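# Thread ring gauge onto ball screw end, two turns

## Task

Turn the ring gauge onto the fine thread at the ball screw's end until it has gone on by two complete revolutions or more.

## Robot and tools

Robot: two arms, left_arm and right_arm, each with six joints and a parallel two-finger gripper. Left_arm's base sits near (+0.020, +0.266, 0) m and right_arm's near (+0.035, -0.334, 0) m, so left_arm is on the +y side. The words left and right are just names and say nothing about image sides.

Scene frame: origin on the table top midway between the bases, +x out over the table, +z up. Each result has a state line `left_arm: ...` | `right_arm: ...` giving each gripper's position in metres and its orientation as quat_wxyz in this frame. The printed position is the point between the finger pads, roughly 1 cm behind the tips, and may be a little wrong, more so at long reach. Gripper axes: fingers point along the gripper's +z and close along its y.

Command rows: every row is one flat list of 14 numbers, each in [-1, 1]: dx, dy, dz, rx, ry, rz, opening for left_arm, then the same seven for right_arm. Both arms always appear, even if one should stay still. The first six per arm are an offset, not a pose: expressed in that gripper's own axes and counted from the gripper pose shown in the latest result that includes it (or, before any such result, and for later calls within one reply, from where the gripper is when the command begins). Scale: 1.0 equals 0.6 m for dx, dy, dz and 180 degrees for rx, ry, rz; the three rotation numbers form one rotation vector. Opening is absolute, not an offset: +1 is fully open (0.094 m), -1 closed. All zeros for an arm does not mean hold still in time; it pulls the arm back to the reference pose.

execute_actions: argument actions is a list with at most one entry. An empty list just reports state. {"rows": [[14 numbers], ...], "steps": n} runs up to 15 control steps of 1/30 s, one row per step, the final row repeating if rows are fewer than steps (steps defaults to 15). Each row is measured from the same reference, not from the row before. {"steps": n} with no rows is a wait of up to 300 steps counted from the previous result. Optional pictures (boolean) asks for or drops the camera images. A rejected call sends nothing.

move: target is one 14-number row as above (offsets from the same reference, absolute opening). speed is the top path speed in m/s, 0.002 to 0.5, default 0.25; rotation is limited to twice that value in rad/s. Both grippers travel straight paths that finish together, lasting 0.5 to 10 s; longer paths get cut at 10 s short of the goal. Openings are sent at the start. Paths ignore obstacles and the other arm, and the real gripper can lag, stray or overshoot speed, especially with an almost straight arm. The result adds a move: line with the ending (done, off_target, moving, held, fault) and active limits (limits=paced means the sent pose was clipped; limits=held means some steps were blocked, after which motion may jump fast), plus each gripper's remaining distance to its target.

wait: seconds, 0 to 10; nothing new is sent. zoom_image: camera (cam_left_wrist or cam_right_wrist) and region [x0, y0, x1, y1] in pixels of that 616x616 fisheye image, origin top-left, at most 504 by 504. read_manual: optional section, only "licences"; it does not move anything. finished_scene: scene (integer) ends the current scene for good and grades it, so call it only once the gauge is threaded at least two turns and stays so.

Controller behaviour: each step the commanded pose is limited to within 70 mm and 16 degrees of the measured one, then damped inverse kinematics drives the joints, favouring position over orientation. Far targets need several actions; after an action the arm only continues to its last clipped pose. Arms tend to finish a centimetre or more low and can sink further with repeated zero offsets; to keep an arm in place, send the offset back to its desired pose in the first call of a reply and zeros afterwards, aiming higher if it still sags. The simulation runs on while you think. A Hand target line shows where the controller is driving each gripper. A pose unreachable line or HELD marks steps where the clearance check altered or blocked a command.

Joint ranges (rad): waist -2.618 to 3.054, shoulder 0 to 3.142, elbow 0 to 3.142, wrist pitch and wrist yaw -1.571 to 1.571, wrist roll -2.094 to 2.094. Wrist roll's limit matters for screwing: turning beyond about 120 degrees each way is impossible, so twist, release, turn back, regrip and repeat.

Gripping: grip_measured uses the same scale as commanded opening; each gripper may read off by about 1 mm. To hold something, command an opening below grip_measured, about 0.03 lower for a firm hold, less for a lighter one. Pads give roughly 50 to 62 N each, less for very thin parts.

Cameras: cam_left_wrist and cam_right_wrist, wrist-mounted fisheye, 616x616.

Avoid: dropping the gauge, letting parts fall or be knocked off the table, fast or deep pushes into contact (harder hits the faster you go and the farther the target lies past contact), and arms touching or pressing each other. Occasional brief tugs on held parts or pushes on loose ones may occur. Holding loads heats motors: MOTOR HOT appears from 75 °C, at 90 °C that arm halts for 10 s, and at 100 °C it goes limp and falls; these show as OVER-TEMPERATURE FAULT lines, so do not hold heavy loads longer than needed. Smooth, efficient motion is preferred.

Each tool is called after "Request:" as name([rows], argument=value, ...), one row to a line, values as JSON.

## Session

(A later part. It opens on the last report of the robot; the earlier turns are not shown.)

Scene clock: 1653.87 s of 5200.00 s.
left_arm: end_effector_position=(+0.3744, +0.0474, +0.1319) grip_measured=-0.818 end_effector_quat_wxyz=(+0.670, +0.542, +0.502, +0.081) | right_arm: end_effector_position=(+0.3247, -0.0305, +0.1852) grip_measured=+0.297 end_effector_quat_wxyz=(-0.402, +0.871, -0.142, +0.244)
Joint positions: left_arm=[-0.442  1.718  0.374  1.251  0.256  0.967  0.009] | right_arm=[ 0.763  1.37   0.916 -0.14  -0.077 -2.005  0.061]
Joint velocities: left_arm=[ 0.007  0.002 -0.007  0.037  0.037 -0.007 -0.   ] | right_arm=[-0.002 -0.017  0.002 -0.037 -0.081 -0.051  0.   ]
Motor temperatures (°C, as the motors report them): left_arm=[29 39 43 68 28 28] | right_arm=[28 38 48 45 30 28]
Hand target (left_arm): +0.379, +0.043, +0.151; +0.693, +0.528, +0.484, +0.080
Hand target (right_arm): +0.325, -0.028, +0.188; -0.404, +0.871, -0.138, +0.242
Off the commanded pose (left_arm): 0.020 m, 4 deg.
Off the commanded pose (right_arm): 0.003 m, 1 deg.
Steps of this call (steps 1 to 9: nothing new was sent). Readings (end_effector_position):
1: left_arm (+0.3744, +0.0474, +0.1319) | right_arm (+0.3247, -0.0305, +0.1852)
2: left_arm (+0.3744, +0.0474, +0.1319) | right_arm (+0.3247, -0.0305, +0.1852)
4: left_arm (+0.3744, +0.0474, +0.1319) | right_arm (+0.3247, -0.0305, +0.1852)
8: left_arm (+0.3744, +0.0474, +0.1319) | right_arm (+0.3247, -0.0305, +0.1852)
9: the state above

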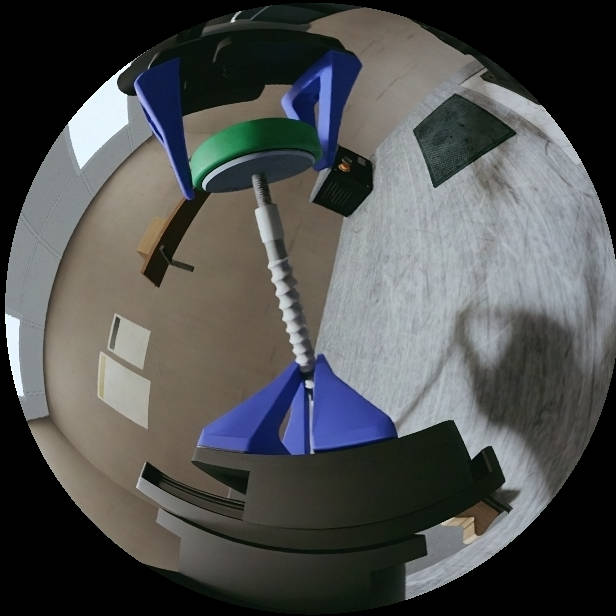

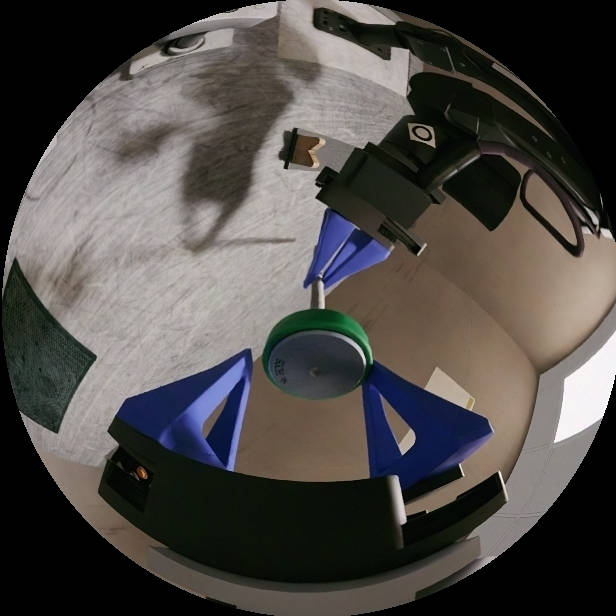

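Request:
execute_actions([
  {"rows": [[-0.0195,0.026,0.0095,-0.015,-0.0145,0,-0.95,-0.004,-0.0074,0.0005,0.003,-0.0065,-0.012,0.3],[-0.0195,0.026,0.0095,-0.015,-0.0145,0,-0.95,-0.0066,-0.0086,0.0005,0.0043,-0.0094,-0.012,0.3],[-0.0195,0.026,0.0095,-0.015,-0.0145,0,-0.95,-0.0092,-0.0098,0.0005,0.0056,-0.0122,-0.012,0.3],[-0.0195,0.026,0.0095,-0.015,-0.0145,0,-0.95,-0.0119,-0.0111,0.0005,0.007,-0.0151,-0.012,0.3],[-0.0195,0.026,0.0095,-0.015,-0.0145,0,-0.95,-0.0145,-0.0123,0.0005,0.0083,-0.0179,-0.012,0.3]], "steps": 15},
], pictures=false)

Request:
execute_actions([
  {"steps": 20},
], pictures=false)

Request:
execute_actions([
  {"rows": [[-0.0195,0.026,0.0095,-0.015,-0.0145,0,-0.95,0.0020,-0.0044,0.001,0.0008,-0.0014,0,0.22],[-0.0195,0.026,0.0095,-0.015,-0.0145,0,-0.95,0.0020,-0.0044,0.001,0.0008,-0.0014,0,0.16],[-0.0195,0.026,0.0095,-0.015,-0.0145,0,-0.95,0.0020,-0.0044,0.001,0.0008,-0.0014,0,0.125],[-0.0195,0.026,0.0095,-0.015,-0.0145,0,-0.95,0.0020,-0.0044,0.001,0.0008,-0.0014,0,0.105],[-0.0195,0.026,0.0095,-0.015,-0.0145,0,-0.95,0.0020,-0.0044,0.001,0.0008,-0.0014,0,0.09],[-0.0195,0.026,0.0095,-0.015,-0.0145,0,-0.95,0.0020,-0.0044,0.001,0.0008,-0.0014,0,0.075],[-0.0195,0.026,0.0095,-0.015,-0.0145,0,-0.95,0.0020,-0.0044,0.001,0.0008,-0.0014,0,0.06],[-0.0195,0.026,0.0095,-0.015,-0.0145,0,-0.95,0.0020,-0.0044,0.001,0.0008,-0.0014,0,0.04]], "steps": 12},
], pictures=true)

Request:
execute_actions([
  {"rows": [[-0.0195,0.026,0.0095,-0.015,-0.0145,0,-0.95,0.003,-0.0042,0.002,0,0,0.31,0.04]], "steps": 15},
], pictures=false)

Request:
execute_actions([
  {"rows": [[-0.0195,0.026,0.0095,-0.015,-0.0145,0,-0.95,-0.0003,-0.005,0.002,0,0,0.31,0.04]], "steps": 15},
], pictures=false)

Request:
execute_actions([
  {"rows": [[-0.0195,0.026,0.0095,-0.015,-0.0145,0,-0.95,-0.0034,-0.0037,0.002,0,0,0.31,0.04]], "steps": 15},
], pictures=false)

Request:
execute_actions([
  {"rows": [[-0.0195,0.026,0.0095,-0.015,-0.0145,0,-0.95,-0.005,-0.0006,0.002,0,0,0.31,0.04]], "steps": 15},
], pictures=false)

Request:
execute_actions([
  {"rows": [[-0.0195,0.026,0.0095,-0.015,-0.0145,0,-0.95,-0.0042,0.0028,0.002,0,0,0.31,0.04]], "steps": 15},
], pictures=false)

Request:
execute_actions([
  {"rows": [[-0.0195,0.026,0.0095,-0.015,-0.0145,0,-0.95,-0.0013,0.0049,0.002,0,0,0.2,0.04]], "steps": 15},
], pictures=false)

Request:
wait(seconds=0.4)

Request:
zoom_image(camera="cam_left_wrist", region=[190, 90, 310, 210])

Scene clock: 1685.67 s of 5200.00 s.
left_arm: end_effector_position=(+0.3744, +0.0474, +0.1319) grip_measured=-0.818 end_effector_quat_wxyz=(+0.670, +0.542, +0.502, +0.081) | right_arm: end_effector_position=(+0.3184, -0.0250, +0.1857) grip_measured=+0.297 end_effector_quat_wxyz=(-0.410, +0.874, -0.115, +0.234)
Joint positions: left_arm=[-0.442  1.718  0.374  1.251  0.256  0.967  0.009] | right_arm=[ 0.763  1.37   0.916 -0.14  -0.124 -2.041  0.061]
Joint velocities: left_arm=[-0.007 -0.002  0.007 -0.051 -0.037  0.051  0.001] | right_arm=[ 0.012 -0.002 -0.007  0.037 -0.081 -0.037 -0.001]
Motor temperatures (°C, as the motors report them): left_arm=[29 39 43 69 28 28] | right_arm=[28 38 48 45 30 28]
Hand target (left_arm): +0.379, +0.043, +0.151; +0.693, +0.528, +0.484, +0.080
Hand target (right_arm): +0.318, -0.022, +0.188; -0.413, +0.874, -0.111, +0.229
Off the commanded pose (left_arm): 0.020 m, 4 deg.
Off the commanded pose (right_arm): 0.004 m, 1 deg.
Steps of this call (steps 1 to 90: nothing new was sent; then 28.30 s passed at rest; steps 91 to 105: all 15 steps of this action). Readings (end_effector_position):
91: left_arm (+0.3744, +0.0474, +0.1319) | right_arm (+0.3245, -0.0303, +0.1852)
92: left_arm (+0.3744, +0.0474, +0.1319) | right_arm (+0.3241, -0.0299, +0.1852)
94: left_arm (+0.3744, +0.0474, +0.1319) | right_arm (+0.3228, -0.0288, +0.1853)
98: left_arm (+0.3744, +0.0474, +0.1319) | right_arm (+0.3200, -0.0263, +0.1855)
105: the state above

Scene clock: 1686.33 s of 5200.00 s.
left_arm: end_effector_position=(+0.3744, +0.0474, +0.1319) grip_measured=-0.818 end_effector_quat_wxyz=(+0.670, +0.542, +0.502, +0.081) | right_arm: end_effector_position=(+0.3180, -0.0246, +0.1857) grip_measured=+0.297 end_effector_quat_wxyz=(-0.410, +0.874, -0.114, +0.233)
Joint positions: left_arm=[-0.442  1.718  0.374  1.251  0.256  0.967  0.009] | right_arm=[ 0.763  1.37   0.916 -0.14  -0.127 -2.043  0.061]
Joint velocities: left_arm=[-0.012  0.002 -0.002 -0.051  0.051  0.007  0.001] | right_arm=[-0.002 -0.017 -0.007 -0.051  0.037 -0.007 -0.001]
Motor temperatures (°C, as the motors report them): left_arm=[29 39 43 69 28 28] | right_arm=[28 38 48 45 30 28]
Hand target (left_arm): +0.379, +0.043, +0.151; +0.693, +0.528, +0.484, +0.080
Hand target (right_arm): +0.318, -0.022, +0.188; -0.413, +0.874, -0.111, +0.229
Off the commanded pose (left_arm): 0.020 m, 4 deg.
Off the commanded pose (right_arm): 0.004 m, 1 deg.
Steps of this call (steps 1 to 20: nothing new was sent). Readings (end_effector_position):
1: left_arm (+0.3744, +0.0474, +0.1319) | right_arm (+0.3183, -0.0249, +0.1857)
2: left_arm (+0.3744, +0.0474, +0.1319) | right_arm (+0.3182, -0.0248, +0.1857)
4: left_arm (+0.3744, +0.0474, +0.1319) | right_arm (+0.3182, -0.0248, +0.1857)
8: left_arm (+0.3744, +0.0474, +0.1319) | right_arm (+0.3181, -0.0247, +0.1857)
20: the state above

Scene clock: 1686.73 s of 5200.00 s.
left_arm: end_effector_position=(+0.3744, +0.0474, +0.1319) grip_measured=-0.818 end_effector_quat_wxyz=(+0.670, +0.542, +0.502, +0.081) | right_arm: end_effector_position=(+0.3180, -0.0246, +0.1857) grip_measured=+0.081 end_effector_quat_wxyz=(-0.410, +0.874, -0.113, +0.233)
Joint positions: left_arm=[-0.442  1.718  0.374  1.251  0.256  0.967  0.009] | right_arm=[ 0.763  1.37   0.916 -0.14  -0.127 -2.044  0.051]
Joint velocities: left_arm=[ 0.007  0.002 -0.002 -0.081  0.022  0.081  0.   ] | right_arm=[ 0.002 -0.017 -0.027  0.051  0.037 -0.051  0.   ]
Motor temperatures (°C, as the motors report them): left_arm=[29 39 43 69 28 28] | right_arm=[28 38 48 45 30 28]
Hand target (left_arm): +0.379, +0.043, +0.151; +0.693, +0.528, +0.484, +0.080
Hand target (right_arm): +0.319, -0.023, +0.188; -0.412, +0.874, -0.113, +0.231
Off the commanded pose (left_arm): 0.020 m, 4 deg.
Off the commanded pose (right_arm): 0.003 m, 0 deg.
Steps of this call (steps 1 to 12: all 12 steps of this action). Readings (end_effector_position):
1: left_arm (+0.3744, +0.0474, +0.1319) | right_arm (+0.3180, -0.0246, +0.1857)
2: left_arm (+0.3744, +0.0474, +0.1319) | right_arm (+0.3180, -0.0246, +0.1857)
4: left_arm (+0.3744, +0.0474, +0.1319) | right_arm (+0.3180, -0.0246, +0.1857)
8: left_arm (+0.3744, +0.0474, +0.1319) | right_arm (+0.3180, -0.0246, +0.1857)
12: the state above

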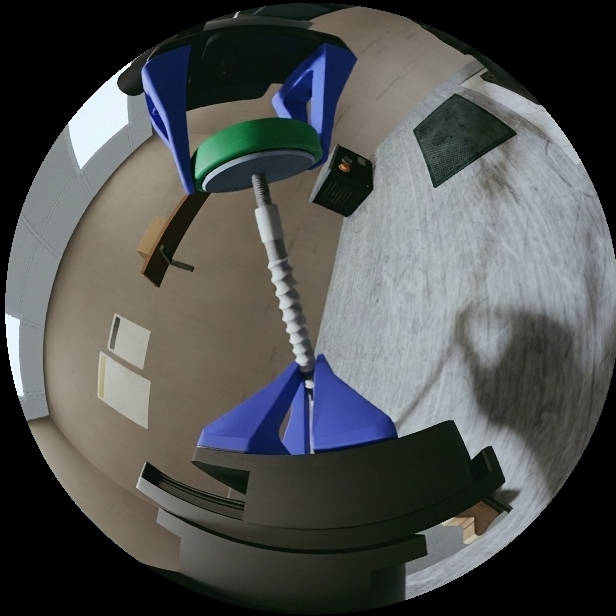

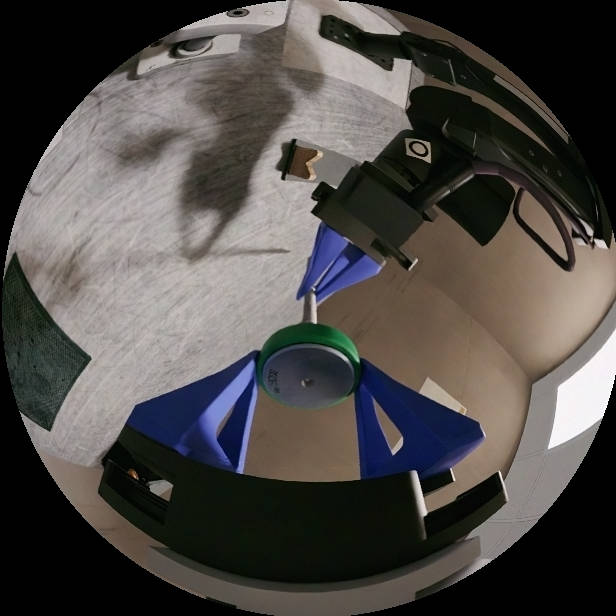

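Scene clock: 1687.23 s of 5200.00 s.
left_arm: end_effector_position=(+0.3743, +0.0473, +0.1319) grip_measured=-0.818 end_effector_quat_wxyz=(+0.670, +0.542, +0.502, +0.081) | right_arm: end_effector_position=(+0.3179, -0.0248, +0.1855) grip_measured=+0.081 end_effector_quat_wxyz=(-0.464, +0.788, -0.395, +0.085)
Joint positions: left_arm=[-0.442  1.718  0.374  1.251  0.256  0.967  0.009] | right_arm=[ 0.763  1.37   0.916 -0.141 -0.127 -1.373  0.051]
Joint velocities: left_arm=[ 0.007 -0.012 -0.022  0.022 -0.007  0.022 -0.001] | right_arm=[ 0.012 -0.027  0.012  0.022 -0.022  1.311  0.001]
Motor temperatures (°C, as the motors report them): left_arm=[29 39 43 69 28 28] | right_arm=[28 38 48 45 30 28]
Hand target (left_arm): +0.379, +0.043, +0.151; +0.693, +0.528, +0.484, +0.080
Hand target (right_arm): +0.320, -0.023, +0.188; -0.471, +0.743, -0.474, +0.033
Off the commanded pose (left_arm): 0.020 m, 4 deg.
Off the commanded pose (right_arm): 0.004 m, 17 deg; orientation clipped at the last step of the last action.
Steps of this call (steps 1 to 15: all 15 steps of this action). Readings (end_effector_position):
1: left_arm (+0.3744, +0.0474, +0.1319) | right_arm (+0.3180, -0.0246, +0.1857)
2: left_arm (+0.3744, +0.0474, +0.1319) | right_arm (+0.3180, -0.0246, +0.1857)
4: left_arm (+0.3744, +0.0474, +0.1319) | right_arm (+0.3180, -0.0246, +0.1857)
8: left_arm (+0.3744, +0.0474, +0.1319) | right_arm (+0.3180, -0.0247, +0.1856)
15: the state above

Scene clock: 1687.73 s of 5200.00 s.
left_arm: end_effector_position=(+0.3742, +0.0472, +0.1319) grip_measured=-0.818 end_effector_quat_wxyz=(+0.670, +0.542, +0.502, +0.081) | right_arm: end_effector_position=(+0.3174, -0.0246, +0.1852) grip_measured=+0.081 end_effector_quat_wxyz=(-0.465, +0.612, -0.636, -0.076)
Joint positions: left_arm=[-0.442  1.718  0.374  1.251  0.257  0.967  0.009] | right_arm=[ 0.763  1.37   0.916 -0.143 -0.129 -0.692  0.051]
Joint velocities: left_arm=[ 0.002  0.007  0.007  0.007 -0.007 -0.022  0.   ] | right_arm=[ 0.002 -0.032 -0.017 -0.066 -0.037  1.311 -0.001]
Motor temperatures (°C, as the motors report them): left_arm=[29 39 43 69 28 28] | right_arm=[28 38 48 45 30 28]
Hand target (left_arm): +0.379, +0.043, +0.151; +0.693, +0.528, +0.484, +0.080
Hand target (right_arm): +0.320, -0.023, +0.187; -0.454, +0.543, -0.695, -0.126
Off the commanded pose (left_arm): 0.020 m, 4 deg.
Off the commanded pose (right_arm): 0.004 m, 17 deg; orientation clipped at the last step of the last action.
Steps of this call (steps 1 to 15: all 15 steps of this action). Readings (end_effector_position):
1: left_arm (+0.3743, +0.0473, +0.1319) | right_arm (+0.3178, -0.0248, +0.1854)
2: left_arm (+0.3743, +0.0473, +0.1319) | right_arm (+0.3178, -0.0248, +0.1854)
4: left_arm (+0.3743, +0.0473, +0.1319) | right_arm (+0.3178, -0.0248, +0.1853)
8: left_arm (+0.3742, +0.0472, +0.1319) | right_arm (+0.3176, -0.0247, +0.1853)
15: the state above

Scene clock: 1688.23 s of 5200.00 s.
left_arm: end_effector_position=(+0.3741, +0.0471, +0.1319) grip_measured=-0.818 end_effector_quat_wxyz=(+0.670, +0.542, +0.501, +0.080) | right_arm: end_effector_position=(+0.3170, -0.0244, +0.1851) grip_measured=+0.081 end_effector_quat_wxyz=(+0.410, -0.360, +0.806, +0.230)
Joint positions: left_arm=[-0.442  1.718  0.374  1.251  0.258  0.967  0.009] | right_arm=[ 0.763  1.37   0.916 -0.144 -0.132  0.001  0.051]
Joint velocities: left_arm=[-0.007 -0.022  0.002  0.051  0.007  0.051  0.   ] | right_arm=[-0.002  0.002 -0.007  0.022  0.007  1.311 -0.001]
Motor temperatures (°C, as the motors report them): left_arm=[29 39 43 69 28 28] | right_arm=[28 38 48 45 30 28]
Hand target (left_arm): +0.379, +0.042, +0.151; +0.693, +0.528, +0.484, +0.080
Hand target (right_arm): +0.320, -0.023, +0.187; +0.384, -0.276, +0.838, +0.273
Off the commanded pose (left_arm): 0.020 m, 4 deg.
Off the commanded pose (right_arm): 0.003 m, 16 deg; orientation clipped at the last step of the last action.
Steps of this call (steps 1 to 15: all 15 steps of this action). Readings (end_effector_position):
1: left_arm (+0.3742, +0.0472, +0.1319) | right_arm (+0.3174, -0.0246, +0.1852)
2: left_arm (+0.3742, +0.0472, +0.1319) | right_arm (+0.3173, -0.0246, +0.1851)
4: left_arm (+0.3742, +0.0472, +0.1319) | right_arm (+0.3172, -0.0246, +0.1851)
8: left_arm (+0.3742, +0.0471, +0.1319) | right_arm (+0.3171, -0.0245, +0.1851)
15: the state above

Scene clock: 1688.73 s of 5200.00 s.
left_arm: end_effector_position=(+0.3740, +0.0469, +0.1319) grip_measured=-0.818 end_effector_quat_wxyz=(+0.670, +0.542, +0.501, +0.080) | right_arm: end_effector_position=(+0.3167, -0.0242, +0.1851) grip_measured=+0.081 end_effector_quat_wxyz=(+0.305, -0.059, +0.880, +0.359)
Joint positions: left_arm=[-0.442  1.718  0.374  1.251  0.259  0.967  0.009] | right_arm=[ 0.763  1.37   0.916 -0.144 -0.134  0.709  0.051]
Joint velocities: left_arm=[-0.027  0.012 -0.007 -0.022 -0.051 -0.066  0.001] | right_arm=[ 0.002 -0.012 -0.007 -0.007  0.007  1.385  0.001]
Motor temperatures (°C, as the motors report them): left_arm=[29 39 43 69 28 28] | right_arm=[28 38 48 45 30 28]
Hand target (left_arm): +0.379, +0.042, +0.151; +0.693, +0.529, +0.484, +0.080
Hand target (right_arm): +0.319, -0.023, +0.187; +0.264, +0.031, +0.882, +0.390
Off the commanded pose (left_arm): 0.020 m, 4 deg.
Off the commanded pose (right_arm): 0.003 m, 15 deg; orientation clipped at the last step of the last action.
Steps of this call (steps 1 to 15: all 15 steps of this action). Readings (end_effector_position):
1: left_arm (+0.3741, +0.0471, +0.1319) | right_arm (+0.3169, -0.0244, +0.1851)
2: left_arm (+0.3741, +0.0471, +0.1319) | right_arm (+0.3169, -0.0243, +0.1851)
4: left_arm (+0.3741, +0.0471, +0.1319) | right_arm (+0.3168, -0.0243, +0.1851)
8: left_arm (+0.3741, +0.0470, +0.1319) | right_arm (+0.3168, -0.0242, +0.1851)
15: the state above

Scene clock: 1689.23 s of 5200.00 s.
left_arm: end_effector_position=(+0.3739, +0.0467, +0.1319) grip_measured=-0.818 end_effector_quat_wxyz=(+0.670, +0.543, +0.501, +0.079) | right_arm: end_effector_position=(+0.3164, -0.0239, +0.1851) grip_measured=+0.081 end_effector_quat_wxyz=(+0.158, +0.254, +0.845, +0.443)
Joint positions: left_arm=[-0.442  1.718  0.374  1.251  0.26   0.967  0.009] | right_arm=[ 0.763  1.37   0.916 -0.144 -0.136  1.428  0.051]
Joint velocities: left_arm=[ 0.007  0.007  0.007  0.037 -0.007  0.051  0.   ] | right_arm=[-0.002 -0.007 -0.012 -0.022 -0.051  1.385 -0.   ]
Motor temperatures (°C, as the motors report them): left_arm=[29 39 43 69 28 28] | right_arm=[28 38 48 45 30 28]
Hand target (left_arm): +0.379, +0.042, +0.151; +0.693, +0.529, +0.484, +0.079
Hand target (right_arm): +0.319, -0.022, +0.187; +0.110, +0.338, +0.815, +0.458
Off the commanded pose (left_arm): 0.020 m, 4 deg.
Off the commanded pose (right_arm): 0.003 m, 15 deg; orientation clipped at the last step of the last action.
Steps of this call (steps 1 to 15: all 15 steps of this action). Readings (end_effector_position):
1: left_arm (+0.3740, +0.0469, +0.1319) | right_arm (+0.3166, -0.0241, +0.1851)
2: left_arm (+0.3740, +0.0469, +0.1319) | right_arm (+0.3166, -0.0241, +0.1851)
4: left_arm (+0.3740, +0.0469, +0.1319) | right_arm (+0.3166, -0.0241, +0.1851)
8: left_arm (+0.3739, +0.0468, +0.1319) | right_arm (+0.3165, -0.0240, +0.1851)
15: the state above

Scene clock: 1689.73 s of 5200.00 s.
left_arm: end_effector_position=(+0.3737, +0.0466, +0.1317) grip_measured=-0.818 end_effector_quat_wxyz=(+0.670, +0.543, +0.501, +0.079) | right_arm: end_effector_position=(+0.3164, -0.0239, +0.1851) grip_measured=+0.081 end_effector_quat_wxyz=(+0.027, +0.482, +0.739, +0.470)
Joint positions: left_arm=[-0.442  1.718  0.374  1.25   0.262  0.967  0.009] | right_arm=[ 0.763  1.37   0.916 -0.144 -0.136  1.999  0.051]
Joint velocities: left_arm=[-0.007  0.002  0.007  0.022  0.007 -0.007 -0.001] | right_arm=[-0.012 -0.012 -0.007 -0.022  0.037  0.315 -0.   ]
Motor temperatures (°C, as the motors report them): left_arm=[29 39 43 69 28 28] | right_arm=[28 38 49 45 30 28]
Hand target (left_arm): +0.379, +0.042, +0.151; +0.693, +0.529, +0.483, +0.079
Hand target (right_arm): +0.319, -0.022, +0.187; +0.014, +0.502, +0.726, +0.471
Off the commanded pose (left_arm): 0.020 m, 4 deg.
Off the commanded pose (right_arm): 0.003 m, 3 deg.
Steps of this call (steps 1 to 15: all 15 steps of this action). Readings (end_effector_position):
1: left_arm (+0.3739, +0.0467, +0.1319) | right_arm (+0.3164, -0.0239, +0.1851)
2: left_arm (+0.3738, +0.0467, +0.1319) | right_arm (+0.3164, -0.0239, +0.1851)
4: left_arm (+0.3738, +0.0467, +0.1318) | right_arm (+0.3164, -0.0239, +0.1851)
8: left_arm (+0.3738, +0.0466, +0.1318) | right_arm (+0.3164, -0.0239, +0.1851)
15: the state above

Scene clock: 1690.13 s of 5200.00 s.
left_arm: end_effector_position=(+0.3737, +0.0465, +0.1317) grip_measured=-0.818 end_effector_quat_wxyz=(+0.670, +0.543, +0.501, +0.079) | right_arm: end_effector_position=(+0.3164, -0.0239, +0.1851) grip_measured=+0.081 end_effector_quat_wxyz=(+0.015, +0.500, +0.727, +0.470)
Joint positions: left_arm=[-0.442  1.718  0.374  1.25   0.262  0.967  0.009] | right_arm=[ 0.763  1.37   0.916 -0.144 -0.136  2.049  0.051]
Joint velocities: left_arm=[-0.032 -0.007 -0.002 -0.051  0.022  0.007 -0.   ] | right_arm=[-0.002 -0.012  0.002 -0.095 -0.051  0.037 -0.   ]
Motor temperatures (°C, as the motors report them): left_arm=[29 39 43 69 28 28] | right_arm=[28 38 49 45 30 28]
Hand target (left_arm): +0.379, +0.042, +0.151; +0.693, +0.529, +0.483, +0.079
Hand target (right_arm): +0.319, -0.022, +0.187; +0.014, +0.502, +0.726, +0.471
Off the commanded pose (left_arm): 0.020 m, 4 deg.
Off the commanded pose (right_arm): 0.003 m, 0 deg.
Steps of this call (steps 1 to 12: nothing new was sent). Readings (end_effector_position):
1: left_arm (+0.3737, +0.0466, +0.1317) | right_arm (+0.3164, -0.0239, +0.1851)
2: left_arm (+0.3737, +0.0466, +0.1317) | right_arm (+0.3164, -0.0239, +0.1851)
4: left_arm (+0.3737, +0.0466, +0.1317) | right_arm (+0.3164, -0.0239, +0.1851)
8: left_arm (+0.3737, +0.0465, +0.1317) | right_arm (+0.3164, -0.0239, +0.1851)
12: the state above

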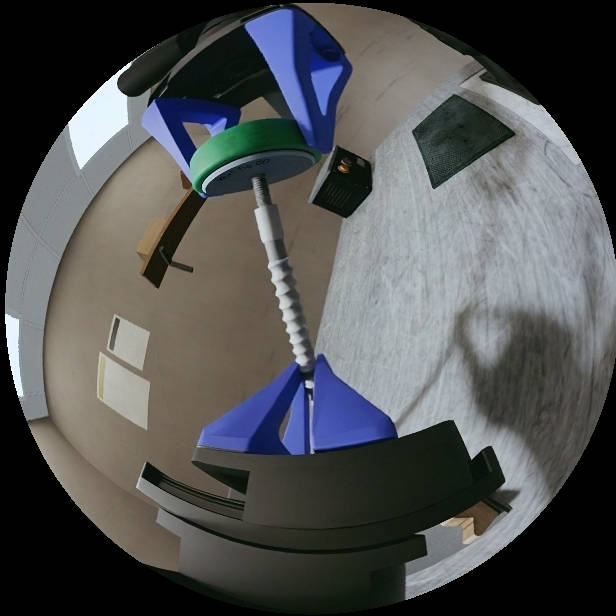

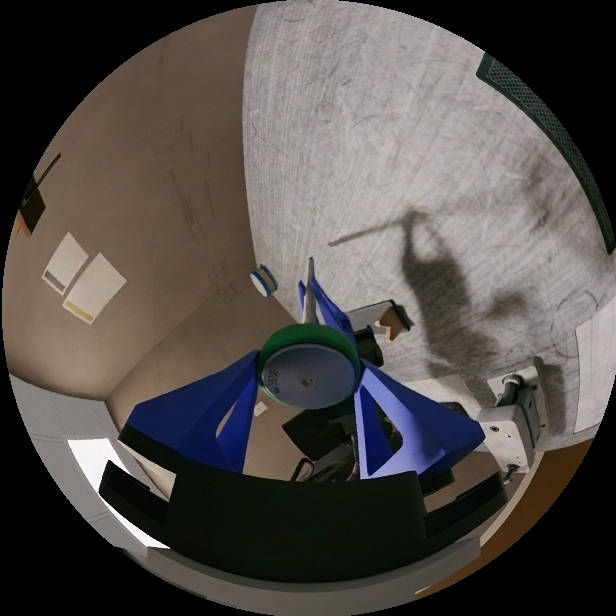

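Region (190, 90, 310, 210) of cam_left_wrist's 616x616 image, scaled by 4.200, with more detail than that image has.

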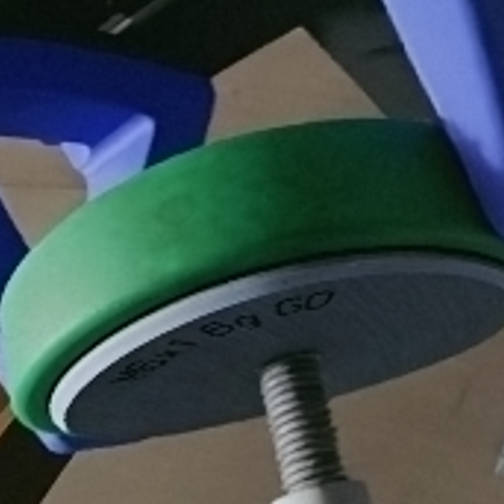

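Request:
execute_actions([
  {"rows": [[-0.0195,0.026,0.0095,-0.015,-0.0145,0,-0.95,0.0023,0.0044,0.0005,0,0,0,0.06],[-0.0195,0.026,0.0095,-0.015,-0.0145,0,-0.95,0.0023,0.0044,0.0005,0,0,0,0.08],[-0.0195,0.026,0.0095,-0.015,-0.0145,0,-0.95,0.0023,0.0044,0.0005,0,0,0,0.1],[-0.0195,0.026,0.0095,-0.015,-0.0145,0,-0.95,0.0023,0.0044,0.0005,0,0,0,0.14],[-0.0195,0.026,0.0095,-0.015,-0.0145,0,-0.95,0.0023,0.0044,0.0005,0,0,0,0.22],[-0.0195,0.026,0.0095,-0.015,-0.0145,0,-0.95,0.0023,0.0044,0.0005,0,0,0,0.33],[-0.0195,0.026,0.0095,-0.015,-0.0145,0,-0.95,0.0023,0.0044,0.0005,0,0,0,0.45]], "steps": 9},
], pictures=false)

Request:
execute_actions([
  {"rows": [[-0.0195,0.026,0.0095,-0.015,-0.0145,0,-0.95,0.0029,0.0041,0.0005,0,0,-0.31,0.45]], "steps": 15},
], pictures=false)

Request:
execute_actions([
  {"rows": [[-0.0195,0.026,0.0095,-0.015,-0.0145,0,-0.95,-0.0003,0.005,0.0005,0,0,-0.31,0.45]], "steps": 15},
], pictures=false)

Request:
execute_actions([
  {"rows": [[-0.0195,0.026,0.0095,-0.015,-0.0145,0,-0.95,-0.0035,0.0037,0.0005,0,0,-0.31,0.45]], "steps": 15},
], pictures=false)

Request:
execute_actions([
  {"rows": [[-0.0195,0.026,0.0095,-0.015,-0.0145,0,-0.95,-0.005,0.0006,0.0005,0,0,-0.31,0.45]], "steps": 15},
], pictures=false)

Request:
execute_actions([
  {"rows": [[-0.0195,0.026,0.0095,-0.015,-0.0145,0,-0.95,-0.0042,-0.0028,0.0005,0,0,-0.31,0.45]], "steps": 15},
], pictures=false)

Request:
execute_actions([
  {"rows": [[-0.0195,0.026,0.0095,-0.015,-0.0145,0,-0.95,-0.0013,-0.0049,0.0005,0,0,-0.19,0.45]], "steps": 15},
], pictures=false)

Request:
execute_actions([
  {"steps": 8},
], pictures=false)

Request:
execute_actions([
  {"rows": [[-0.0195,0.026,0.0095,-0.015,-0.0145,0,-0.95,-0.004,-0.0076,0.0005,0.0033,-0.0067,-0.004,0.4],[-0.0195,0.026,0.0095,-0.015,-0.0145,0,-0.95,-0.0068,-0.009,0.0005,0.0048,-0.0097,-0.004,0.36],[-0.0195,0.026,0.0095,-0.015,-0.0145,0,-0.95,-0.0096,-0.0103,0.0005,0.0063,-0.0126,-0.004,0.33],[-0.0195,0.026,0.0095,-0.015,-0.0145,0,-0.95,-0.0123,-0.0117,0.0005,0.0077,-0.0156,-0.004,0.3],[-0.0195,0.026,0.0095,-0.015,-0.0145,0,-0.95,-0.0151,-0.013,0.0005,0.0092,-0.0185,-0.004,0.3]], "steps": 15},
], pictures=false)

Request:
wait(seconds=0.6)

Request:
zoom_image(camera="cam_right_wrist", region=[240, 250, 380, 410])

Scene clock: 1731.73 s of 5200.00 s.
left_arm: end_effector_position=(+0.3736, +0.0465, +0.1316) grip_measured=-0.818 end_effector_quat_wxyz=(+0.670, +0.543, +0.501, +0.078) | right_arm: end_effector_position=(+0.3164, -0.0239, +0.1851) grip_measured=+0.444 end_effector_quat_wxyz=(+0.014, +0.501, +0.726, +0.470)
Joint positions: left_arm=[-0.442  1.718  0.374  1.249  0.262  0.967  0.009] | right_arm=[ 0.763  1.37   0.916 -0.144 -0.136  2.053  0.068]
Joint velocities: left_arm=[ 0.012  0.012 -0.007 -0.037  0.007  0.037 -0.001] | right_arm=[ 0.007 -0.007  0.007 -0.051  0.022 -0.007  0.006]
Motor temperatures (°C, as the motors report them): left_arm=[29 39 43 69 28 28] | right_arm=[28 38 49 45 30 28]
Hand target (left_arm): +0.378, +0.042, +0.150; +0.693, +0.530, +0.483, +0.078
Hand target (right_arm): +0.318, -0.023, +0.187; +0.015, +0.500, +0.727, +0.471
Off the commanded pose (left_arm): 0.020 m, 4 deg.
Off the commanded pose (right_arm): 0.003 m, 0 deg.
Steps of this call (steps 1 to 90: nothing new was sent; then 38.30 s passed at rest; steps 91 to 99: all 9 steps of this action). Readings (end_effector_position):
91: left_arm (+0.3737, +0.0465, +0.1317) | right_arm (+0.3164, -0.0239, +0.1851)
92: left_arm (+0.3737, +0.0465, +0.1317) | right_arm (+0.3164, -0.0239, +0.1851)
94: left_arm (+0.3737, +0.0465, +0.1316) | right_arm (+0.3164, -0.0239, +0.1851)
98: left_arm (+0.3736, +0.0465, +0.1316) | right_arm (+0.3164, -0.0239, +0.1851)
99: the state above

Scene clock: 1732.23 s of 5200.00 s.
left_arm: end_effector_position=(+0.3736, +0.0464, +0.1316) grip_measured=-0.818 end_effector_quat_wxyz=(+0.670, +0.543, +0.500, +0.078) | right_arm: end_effector_position=(+0.3170, -0.0244, +0.1851) grip_measured=+0.447 end_effector_quat_wxyz=(+0.171, +0.233, +0.851, +0.438)
Joint positions: left_arm=[-0.442  1.718  0.374  1.249  0.263  0.967  0.009] | right_arm=[ 0.763  1.37   0.916 -0.144 -0.132  1.377  0.068]
Joint velocities: left_arm=[ 0.007  0.027  0.012  0.022  0.007  0.022 -0.001] | right_arm=[ 0.002  0.007 -0.007  0.007 -0.051 -1.311  0.   ]
Motor temperatures (°C, as the motors report them): left_arm=[29 39 43 69 28 28] | right_arm=[28 38 49 45 30 28]
Hand target (left_arm): +0.378, +0.042, +0.150; +0.693, +0.530, +0.483, +0.078
Hand target (right_arm): +0.317, -0.022, +0.187; +0.218, +0.144, +0.869, +0.419
Off the commanded pose (left_arm): 0.020 m, 4 deg.
Off the commanded pose (right_arm): 0.003 m, 17 deg; orientation clipped at the last step of the last action.
Steps of this call (steps 1 to 15: all 15 steps of this action). Readings (end_effector_position):
1: left_arm (+0.3736, +0.0465, +0.1316) | right_arm (+0.3164, -0.0239, +0.1851)
2: left_arm (+0.3736, +0.0464, +0.1316) | right_arm (+0.3165, -0.0240, +0.1851)
4: left_arm (+0.3736, +0.0464, +0.1316) | right_arm (+0.3166, -0.0241, +0.1851)
8: left_arm (+0.3736, +0.0464, +0.1316) | right_arm (+0.3168, -0.0243, +0.1851)
15: the state above

Scene clock: 1732.73 s of 5200.00 s.
left_arm: end_effector_position=(+0.3736, +0.0464, +0.1316) grip_measured=-0.818 end_effector_quat_wxyz=(+0.670, +0.543, +0.500, +0.078) | right_arm: end_effector_position=(+0.3177, -0.0250, +0.1850) grip_measured=+0.447 end_effector_quat_wxyz=(+0.311, -0.066, +0.880, +0.353)
Joint positions: left_arm=[-0.442  1.718  0.374  1.249  0.263  0.967  0.009] | right_arm=[ 0.763  1.37   0.916 -0.144 -0.126  0.689  0.068]
Joint velocities: left_arm=[-0.002 -0.012 -0.007 -0.066 -0.022 -0.037 -0.001] | right_arm=[-0.012  0.012 -0.007 -0.066  0.007 -1.326  0.001]
Motor temperatures (°C, as the motors report them): left_arm=[29 39 43 69 28 28] | right_arm=[28 38 49 45 30 28]
Hand target (left_arm): +0.378, +0.042, +0.150; +0.693, +0.530, +0.483, +0.078
Hand target (right_arm): +0.318, -0.023, +0.187; +0.348, -0.156, +0.867, +0.319
Off the commanded pose (left_arm): 0.020 m, 4 deg.
Off the commanded pose (right_arm): 0.003 m, 16 deg; orientation clipped at the last step of the last action.
Steps of this call (steps 1 to 15: all 15 steps of this action). Readings (end_effector_position):
1: left_arm (+0.3736, +0.0464, +0.1316) | right_arm (+0.3170, -0.0244, +0.1851)
2: left_arm (+0.3736, +0.0464, +0.1316) | right_arm (+0.3171, -0.0245, +0.1851)
4: left_arm (+0.3736, +0.0464, +0.1316) | right_arm (+0.3172, -0.0246, +0.1850)
8: left_arm (+0.3736, +0.0464, +0.1316) | right_arm (+0.3175, -0.0248, +0.1850)
15: the state above

Scene clock: 1733.23 s of 5200.00 s.
left_arm: end_effector_position=(+0.3736, +0.0464, +0.1316) grip_measured=-0.818 end_effector_quat_wxyz=(+0.670, +0.543, +0.500, +0.078) | right_arm: end_effector_position=(+0.3190, -0.0261, +0.1849) grip_measured=+0.447 end_effector_quat_wxyz=(+0.414, -0.360, +0.806, +0.222)
Joint positions: left_arm=[-0.442  1.718  0.374  1.249  0.263  0.967  0.009] | right_arm=[ 0.763  1.37   0.916 -0.144 -0.117 -0.006  0.068]
Joint velocities: left_arm=[ 0.017 -0.002  0.007  0.022 -0.007  0.007  0.   ] | right_arm=[-0.007  0.002  0.007  0.007 -0.051 -1.341 -0.   ]
Motor temperatures (°C, as the motors report them): left_arm=[29 39 43 69 28 28] | right_arm=[28 38 49 45 30 28]
Hand target (left_arm): +0.378, +0.042, +0.150; +0.693, +0.530, +0.483, +0.078
Hand target (right_arm): +0.319, -0.023, +0.187; +0.437, -0.441, +0.763, +0.179
Off the commanded pose (left_arm): 0.020 m, 4 deg.
Off the commanded pose (right_arm): 0.004 m, 16 deg; orientation clipped at the last step of the last action.
Steps of this call (steps 1 to 15: all 15 steps of this action). Readings (end_effector_position):
1: left_arm (+0.3736, +0.0464, +0.1316) | right_arm (+0.3178, -0.0251, +0.1850)
2: left_arm (+0.3736, +0.0464, +0.1316) | right_arm (+0.3179, -0.0252, +0.1850)
4: left_arm (+0.3736, +0.0464, +0.1316) | right_arm (+0.3181, -0.0254, +0.1850)
8: left_arm (+0.3736, +0.0464, +0.1316) | right_arm (+0.3185, -0.0257, +0.1849)
15: the state above

Scene clock: 1733.73 s of 5200.00 s.
left_arm: end_effector_position=(+0.3736, +0.0464, +0.1316) grip_measured=-0.818 end_effector_quat_wxyz=(+0.670, +0.543, +0.500, +0.078) | right_arm: end_effector_position=(+0.3209, -0.0277, +0.1847) grip_measured=+0.447 end_effector_quat_wxyz=(-0.466, +0.615, -0.634, -0.059)
Joint positions: left_arm=[-0.442  1.718  0.374  1.249  0.263  0.967  0.009] | right_arm=[ 0.763  1.37   0.916 -0.144 -0.103 -0.713  0.068]
Joint velocities: left_arm=[ 0.007  0.007 -0.022  0.007  0.022  0.007 -0.001] | right_arm=[-0.012  0.002 -0.007  0.007  0.037 -1.399 -0.   ]
Motor temperatures (°C, as the motors report them): left_arm=[29 39 43 69 28 28] | right_arm=[28 38 49 45 30 28]
Hand target (left_arm): +0.378, +0.042, +0.150; +0.693, +0.530, +0.483, +0.078
Hand target (right_arm): +0.320, -0.025, +0.187; -0.472, +0.676, -0.566, -0.013
Off the commanded pose (left_arm): 0.020 m, 4 deg.
Off the commanded pose (right_arm): 0.004 m, 15 deg; orientation clipped at the last step of the last action.
Steps of this call (steps 1 to 15: all 15 steps of this action). Readings (end_effector_position):
1: left_arm (+0.3736, +0.0464, +0.1316) | right_arm (+0.3191, -0.0262, +0.1849)
2: left_arm (+0.3736, +0.0464, +0.1316) | right_arm (+0.3193, -0.0263, +0.1849)
4: left_arm (+0.3736, +0.0464, +0.1316) | right_arm (+0.3196, -0.0266, +0.1848)
8: left_arm (+0.3736, +0.0464, +0.1316) | right_arm (+0.3203, -0.0272, +0.1848)
15: the state above

Scene clock: 1734.23 s of 5200.00 s.
left_arm: end_effector_position=(+0.3736, +0.0464, +0.1316) grip_measured=-0.818 end_effector_quat_wxyz=(+0.670, +0.543, +0.500, +0.078) | right_arm: end_effector_position=(+0.3232, -0.0297, +0.1846) grip_measured=+0.447 end_effector_quat_wxyz=(-0.455, +0.796, -0.382, +0.115)
Joint positions: left_arm=[-0.442  1.718  0.374  1.249  0.263  0.967  0.009] | right_arm=[ 0.763  1.37   0.916 -0.144 -0.086 -1.428  0.068]
Joint velocities: left_arm=[ 0.007  0.002 -0.002 -0.022 -0.037 -0.066 -0.   ] | right_arm=[-0.017 -0.022 -0.002  0.037 -0.037 -1.355 -0.   ]
Motor temperatures (°C, as the motors report them): left_arm=[29 39 43 69 28 28] | right_arm=[28 38 49 45 30 28]
Hand target (left_arm): +0.378, +0.042, +0.150; +0.693, +0.530, +0.483, +0.078
Hand target (right_arm): +0.322, -0.026, +0.187; -0.444, +0.830, -0.297, +0.159
Off the commanded pose (left_arm): 0.020 m, 4 deg.
Off the commanded pose (right_arm): 0.005 m, 15 deg; orientation clipped at the last step of the last action.
Steps of this call (steps 1 to 15: all 15 steps of this action). Readings (end_effector_position):
1: left_arm (+0.3736, +0.0464, +0.1316) | right_arm (+0.3210, -0.0278, +0.1847)
2: left_arm (+0.3736, +0.0464, +0.1316) | right_arm (+0.3212, -0.0280, +0.1847)
4: left_arm (+0.3736, +0.0464, +0.1316) | right_arm (+0.3217, -0.0284, +0.1847)
8: left_arm (+0.3736, +0.0464, +0.1316) | right_arm (+0.3225, -0.0291, +0.1846)
15: the state above

Scene clock: 1734.73 s of 5200.00 s.
left_arm: end_effector_position=(+0.3736, +0.0464, +0.1316) grip_measured=-0.818 end_effector_quat_wxyz=(+0.670, +0.543, +0.500, +0.078) | right_arm: end_effector_position=(+0.3244, -0.0308, +0.1845) grip_measured=+0.447 end_effector_quat_wxyz=(-0.405, +0.870, -0.155, +0.237)
Joint positions: left_arm=[-0.442  1.718  0.374  1.249  0.263  0.967  0.009] | right_arm=[ 0.763  1.37   0.916 -0.144 -0.077 -1.975  0.068]
Joint velocities: left_arm=[-0.012 -0.002  0.002 -0.022 -0.051 -0.037 -0.001] | right_arm=[-0.012 -0.007 -0.017 -0.022  0.051 -0.344  0.001]
Motor temperatures (°C, as the motors report them): left_arm=[29 39 43 69 28 28] | right_arm=[28 38 49 45 30 28]
Hand target (left_arm): +0.378, +0.042, +0.150; +0.693, +0.530, +0.483, +0.078
Hand target (right_arm): +0.324, -0.028, +0.187; -0.401, +0.873, -0.132, +0.244
Off the commanded pose (left_arm): 0.020 m, 4 deg.
Off the commanded pose (right_arm): 0.004 m, 3 deg.
Steps of this call (steps 1 to 15: all 15 steps of this action). Readings (end_effector_position):
1: left_arm (+0.3736, +0.0464, +0.1316) | right_arm (+0.3233, -0.0298, +0.1846)
2: left_arm (+0.3736, +0.0464, +0.1316) | right_arm (+0.3235, -0.0300, +0.1845)
4: left_arm (+0.3736, +0.0464, +0.1316) | right_arm (+0.3239, -0.0304, +0.1845)
8: left_arm (+0.3736, +0.0464, +0.1316) | right_arm (+0.3244, -0.0308, +0.1845)
15: the state above

Scene clock: 1735.00 s of 5200.00 s.
left_arm: end_effector_position=(+0.3736, +0.0464, +0.1316) grip_measured=-0.818 end_effector_quat_wxyz=(+0.670, +0.543, +0.500, +0.078) | right_arm: end_effector_position=(+0.3244, -0.0308, +0.1845) grip_measured=+0.447 end_effector_quat_wxyz=(-0.400, +0.872, -0.138, +0.245)
Joint positions: left_arm=[-0.442  1.718  0.374  1.249  0.263  0.967  0.009] | right_arm=[ 0.763  1.37   0.916 -0.144 -0.077 -2.015  0.068]
Joint velocities: left_arm=[-0.017 -0.017 -0.002 -0.051  0.007 -0.007  0.   ] | right_arm=[ 0.012  0.017  0.012 -0.007 -0.066 -0.081  0.001]
Motor temperatures (°C, as the motors report them): left_arm=[29 39 43 69 28 28] | right_arm=[28 38 49 45 30 28]
Hand target (left_arm): +0.378, +0.042, +0.150; +0.693, +0.530, +0.483, +0.078
Hand target (right_arm): +0.324, -0.028, +0.187; -0.401, +0.873, -0.132, +0.244
Off the commanded pose (left_arm): 0.020 m, 4 deg.
Off the commanded pose (right_arm): 0.004 m, 1 deg.
Steps of this call (steps 1 to 8: nothing new was sent). Readings (end_effector_position):
1: left_arm (+0.3736, +0.0464, +0.1316) | right_arm (+0.3244, -0.0308, +0.1845)
2: left_arm (+0.3736, +0.0464, +0.1316) | right_arm (+0.3244, -0.0308, +0.1845)
4: left_arm (+0.3736, +0.0464, +0.1316) | right_arm (+0.3244, -0.0308, +0.1845)
8: the state above

Scene clock: 1735.50 s of 5200.00 s.
left_arm: end_effector_position=(+0.3736, +0.0464, +0.1316) grip_measured=-0.818 end_effector_quat_wxyz=(+0.670, +0.543, +0.500, +0.078) | right_arm: end_effector_position=(+0.3177, -0.0250, +0.1850) grip_measured=+0.303 end_effector_quat_wxyz=(-0.411, +0.874, -0.122, +0.229)
Joint positions: left_arm=[-0.442  1.718  0.374  1.249  0.263  0.967  0.009] | right_arm=[ 0.763  1.37   0.916 -0.144 -0.127 -2.026  0.061]
Joint velocities: left_arm=[ 0.012 -0.012  0.012  0.007 -0.037 -0.037 -0.001] | right_arm=[ 0.002  0.007 -0.017 -0.022 -0.037  0.022  0.001]
Motor temperatures (°C, as the motors report them): left_arm=[29 39 43 69 28 28] | right_arm=[28 38 49 45 30 28]
Hand target (left_arm): +0.378, +0.042, +0.150; +0.693, +0.530, +0.483, +0.078
Hand target (right_arm): +0.317, -0.022, +0.188; -0.415, +0.874, -0.118, +0.224
Off the commanded pose (left_arm): 0.020 m, 4 deg.
Off the commanded pose (right_arm): 0.004 m, 1 deg.
Steps of this call (steps 1 to 15: all 15 steps of this action). Readings (end_effector_position):
1: left_arm (+0.3736, +0.0464, +0.1316) | right_arm (+0.3242, -0.0306, +0.1845)
2: left_arm (+0.3736, +0.0464, +0.1316) | right_arm (+0.3237, -0.0302, +0.1845)
4: left_arm (+0.3736, +0.0464, +0.1316) | right_arm (+0.3223, -0.0290, +0.1846)
8: left_arm (+0.3736, +0.0464, +0.1316) | right_arm (+0.3194, -0.0264, +0.1849)
15: the state above

Scene clock: 1736.10 s of 5200.00 s.
left_arm: end_effector_position=(+0.3736, +0.0464, +0.1316) grip_measured=-0.818 end_effector_quat_wxyz=(+0.670, +0.543, +0.500, +0.078) | right_arm: end_effector_position=(+0.3172, -0.0246, +0.1850) grip_measured=+0.303 end_effector_quat_wxyz=(-0.412, +0.874, -0.121, +0.228)
Joint positions: left_arm=[-0.442  1.718  0.374  1.249  0.263  0.967  0.009] | right_arm=[ 0.763  1.37   0.916 -0.144 -0.13  -2.026  0.061]
Joint velocities: left_arm=[-0.032 -0.007  0.022  0.022  0.007  0.007 -0.002] | right_arm=[-0.007  0.007  0.002  0.037 -0.037 -0.007  0.   ]
Motor temperatures (°C, as the motors report them): left_arm=[29 39 43 69 28 28] | right_arm=[28 38 49 45 30 28]
Hand target (left_arm): +0.378, +0.042, +0.150; +0.693, +0.530, +0.483, +0.078
Hand target (right_arm): +0.317, -0.022, +0.188; -0.415, +0.874, -0.118, +0.224
Off the commanded pose (left_arm): 0.020 m, 4 deg.
Off the commanded pose (right_arm): 0.004 m, 1 deg.
Steps of this call (steps 1 to 18: nothing new was sent). Readings (end_effector_position):
1: left_arm (+0.3736, +0.0464, +0.1316) | right_arm (+0.3176, -0.0249, +0.1850)
2: left_arm (+0.3736, +0.0464, +0.1316) | right_arm (+0.3175, -0.0249, +0.1850)
4: left_arm (+0.3736, +0.0464, +0.1316) | right_arm (+0.3174, -0.0248, +0.1850)
8: left_arm (+0.3736, +0.0464, +0.1316) | right_arm (+0.3173, -0.0247, +0.1850)
18: the state above

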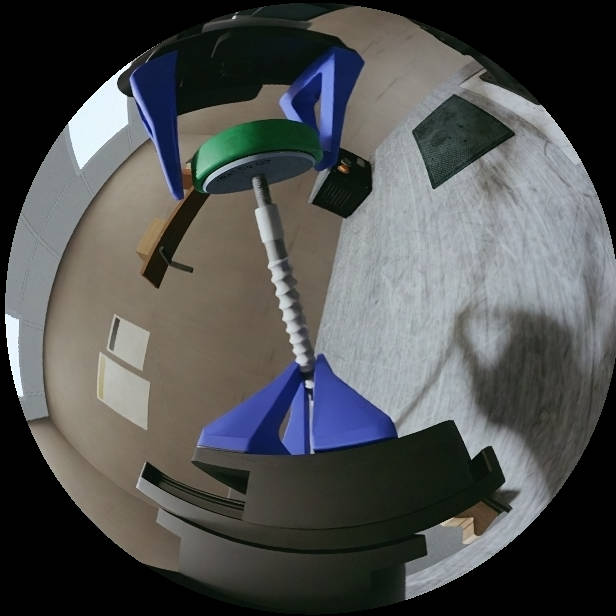

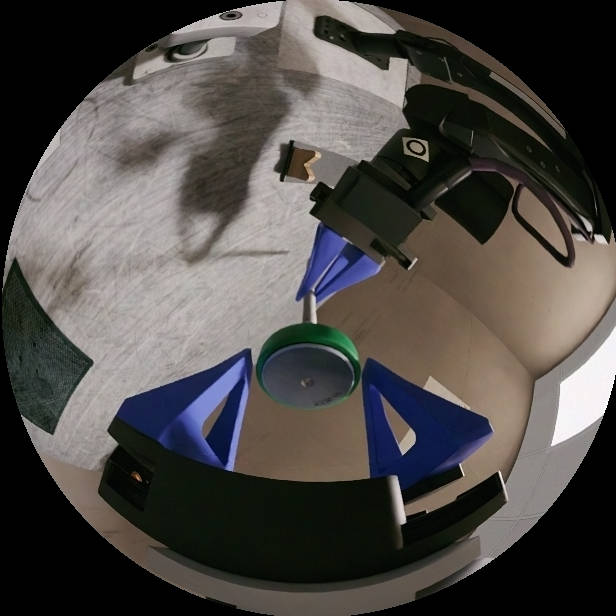

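Region (240, 250, 380, 410) of cam_right_wrist's 616x616 image, scaled by 3.150, with more detail than that image has; it fills the left 441 columns of this view, and the rest is white.

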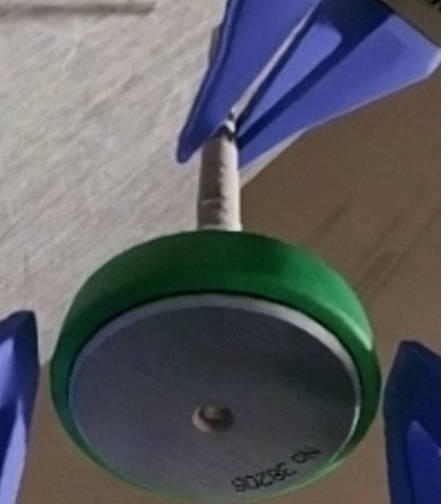

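Request:
execute_actions(actions=[])

Scene clock: 1755.13 s of 5200.00 s.
left_arm: end_effector_position=(+0.3736, +0.0464, +0.1316) grip_measured=-0.818 end_effector_quat_wxyz=(+0.670, +0.543, +0.500, +0.078) | right_arm: end_effector_position=(+0.3172, -0.0246, +0.1850) grip_measured=+0.303 end_effector_quat_wxyz=(-0.412, +0.874, -0.121, +0.228)
Joint positions: left_arm=[-0.442  1.718  0.374  1.249  0.263  0.967  0.009] | right_arm=[ 0.763  1.37   0.916 -0.144 -0.13  -2.026  0.061]
Joint velocities: left_arm=[ 0.002 -0.012 -0.007 -0.022 -0.007  0.007  0.   ] | right_arm=[-0.017 -0.007 -0.002 -0.007  0.022  0.007  0.001]
Motor temperatures (°C, as the motors report them): left_arm=[29 39 43 69 28 28] | right_arm=[28 38 49 44 30 28]
Hand target (left_arm): +0.378, +0.042, +0.150; +0.693, +0.530, +0.483, +0.078
Hand target (right_arm): +0.317, -0.022, +0.188; -0.415, +0.874, -0.118, +0.224
Off the commanded pose (left_arm): 0.020 m, 4 deg.
Off the commanded pose (right_arm): 0.004 m, 1 deg.
Steps of this call (steps 1 to 90: nothing new was sent; then 16.03 s passed at rest). Readings (end_effector_position):
1: left_arm (+0.3736, +0.0464, +0.1316) | right_arm (+0.3172, -0.0246, +0.1850)
2: left_arm (+0.3736, +0.0464, +0.1316) | right_arm (+0.3172, -0.0246, +0.1850)
4: left_arm (+0.3736, +0.0464, +0.1316) | right_arm (+0.3172, -0.0246, +0.1850)
8: left_arm (+0.3736, +0.0464, +0.1316) | right_arm (+0.3172, -0.0246, +0.1850)
90: the state above

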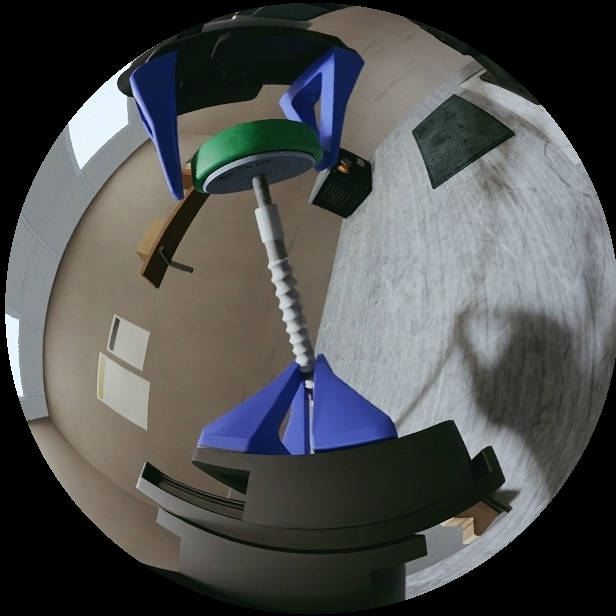

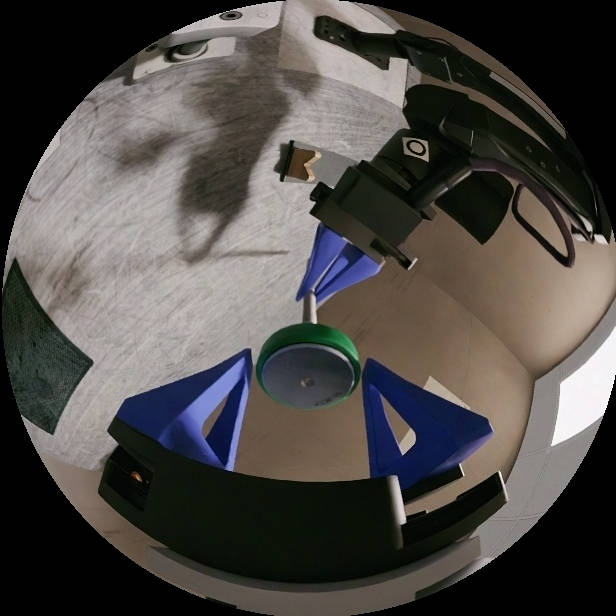

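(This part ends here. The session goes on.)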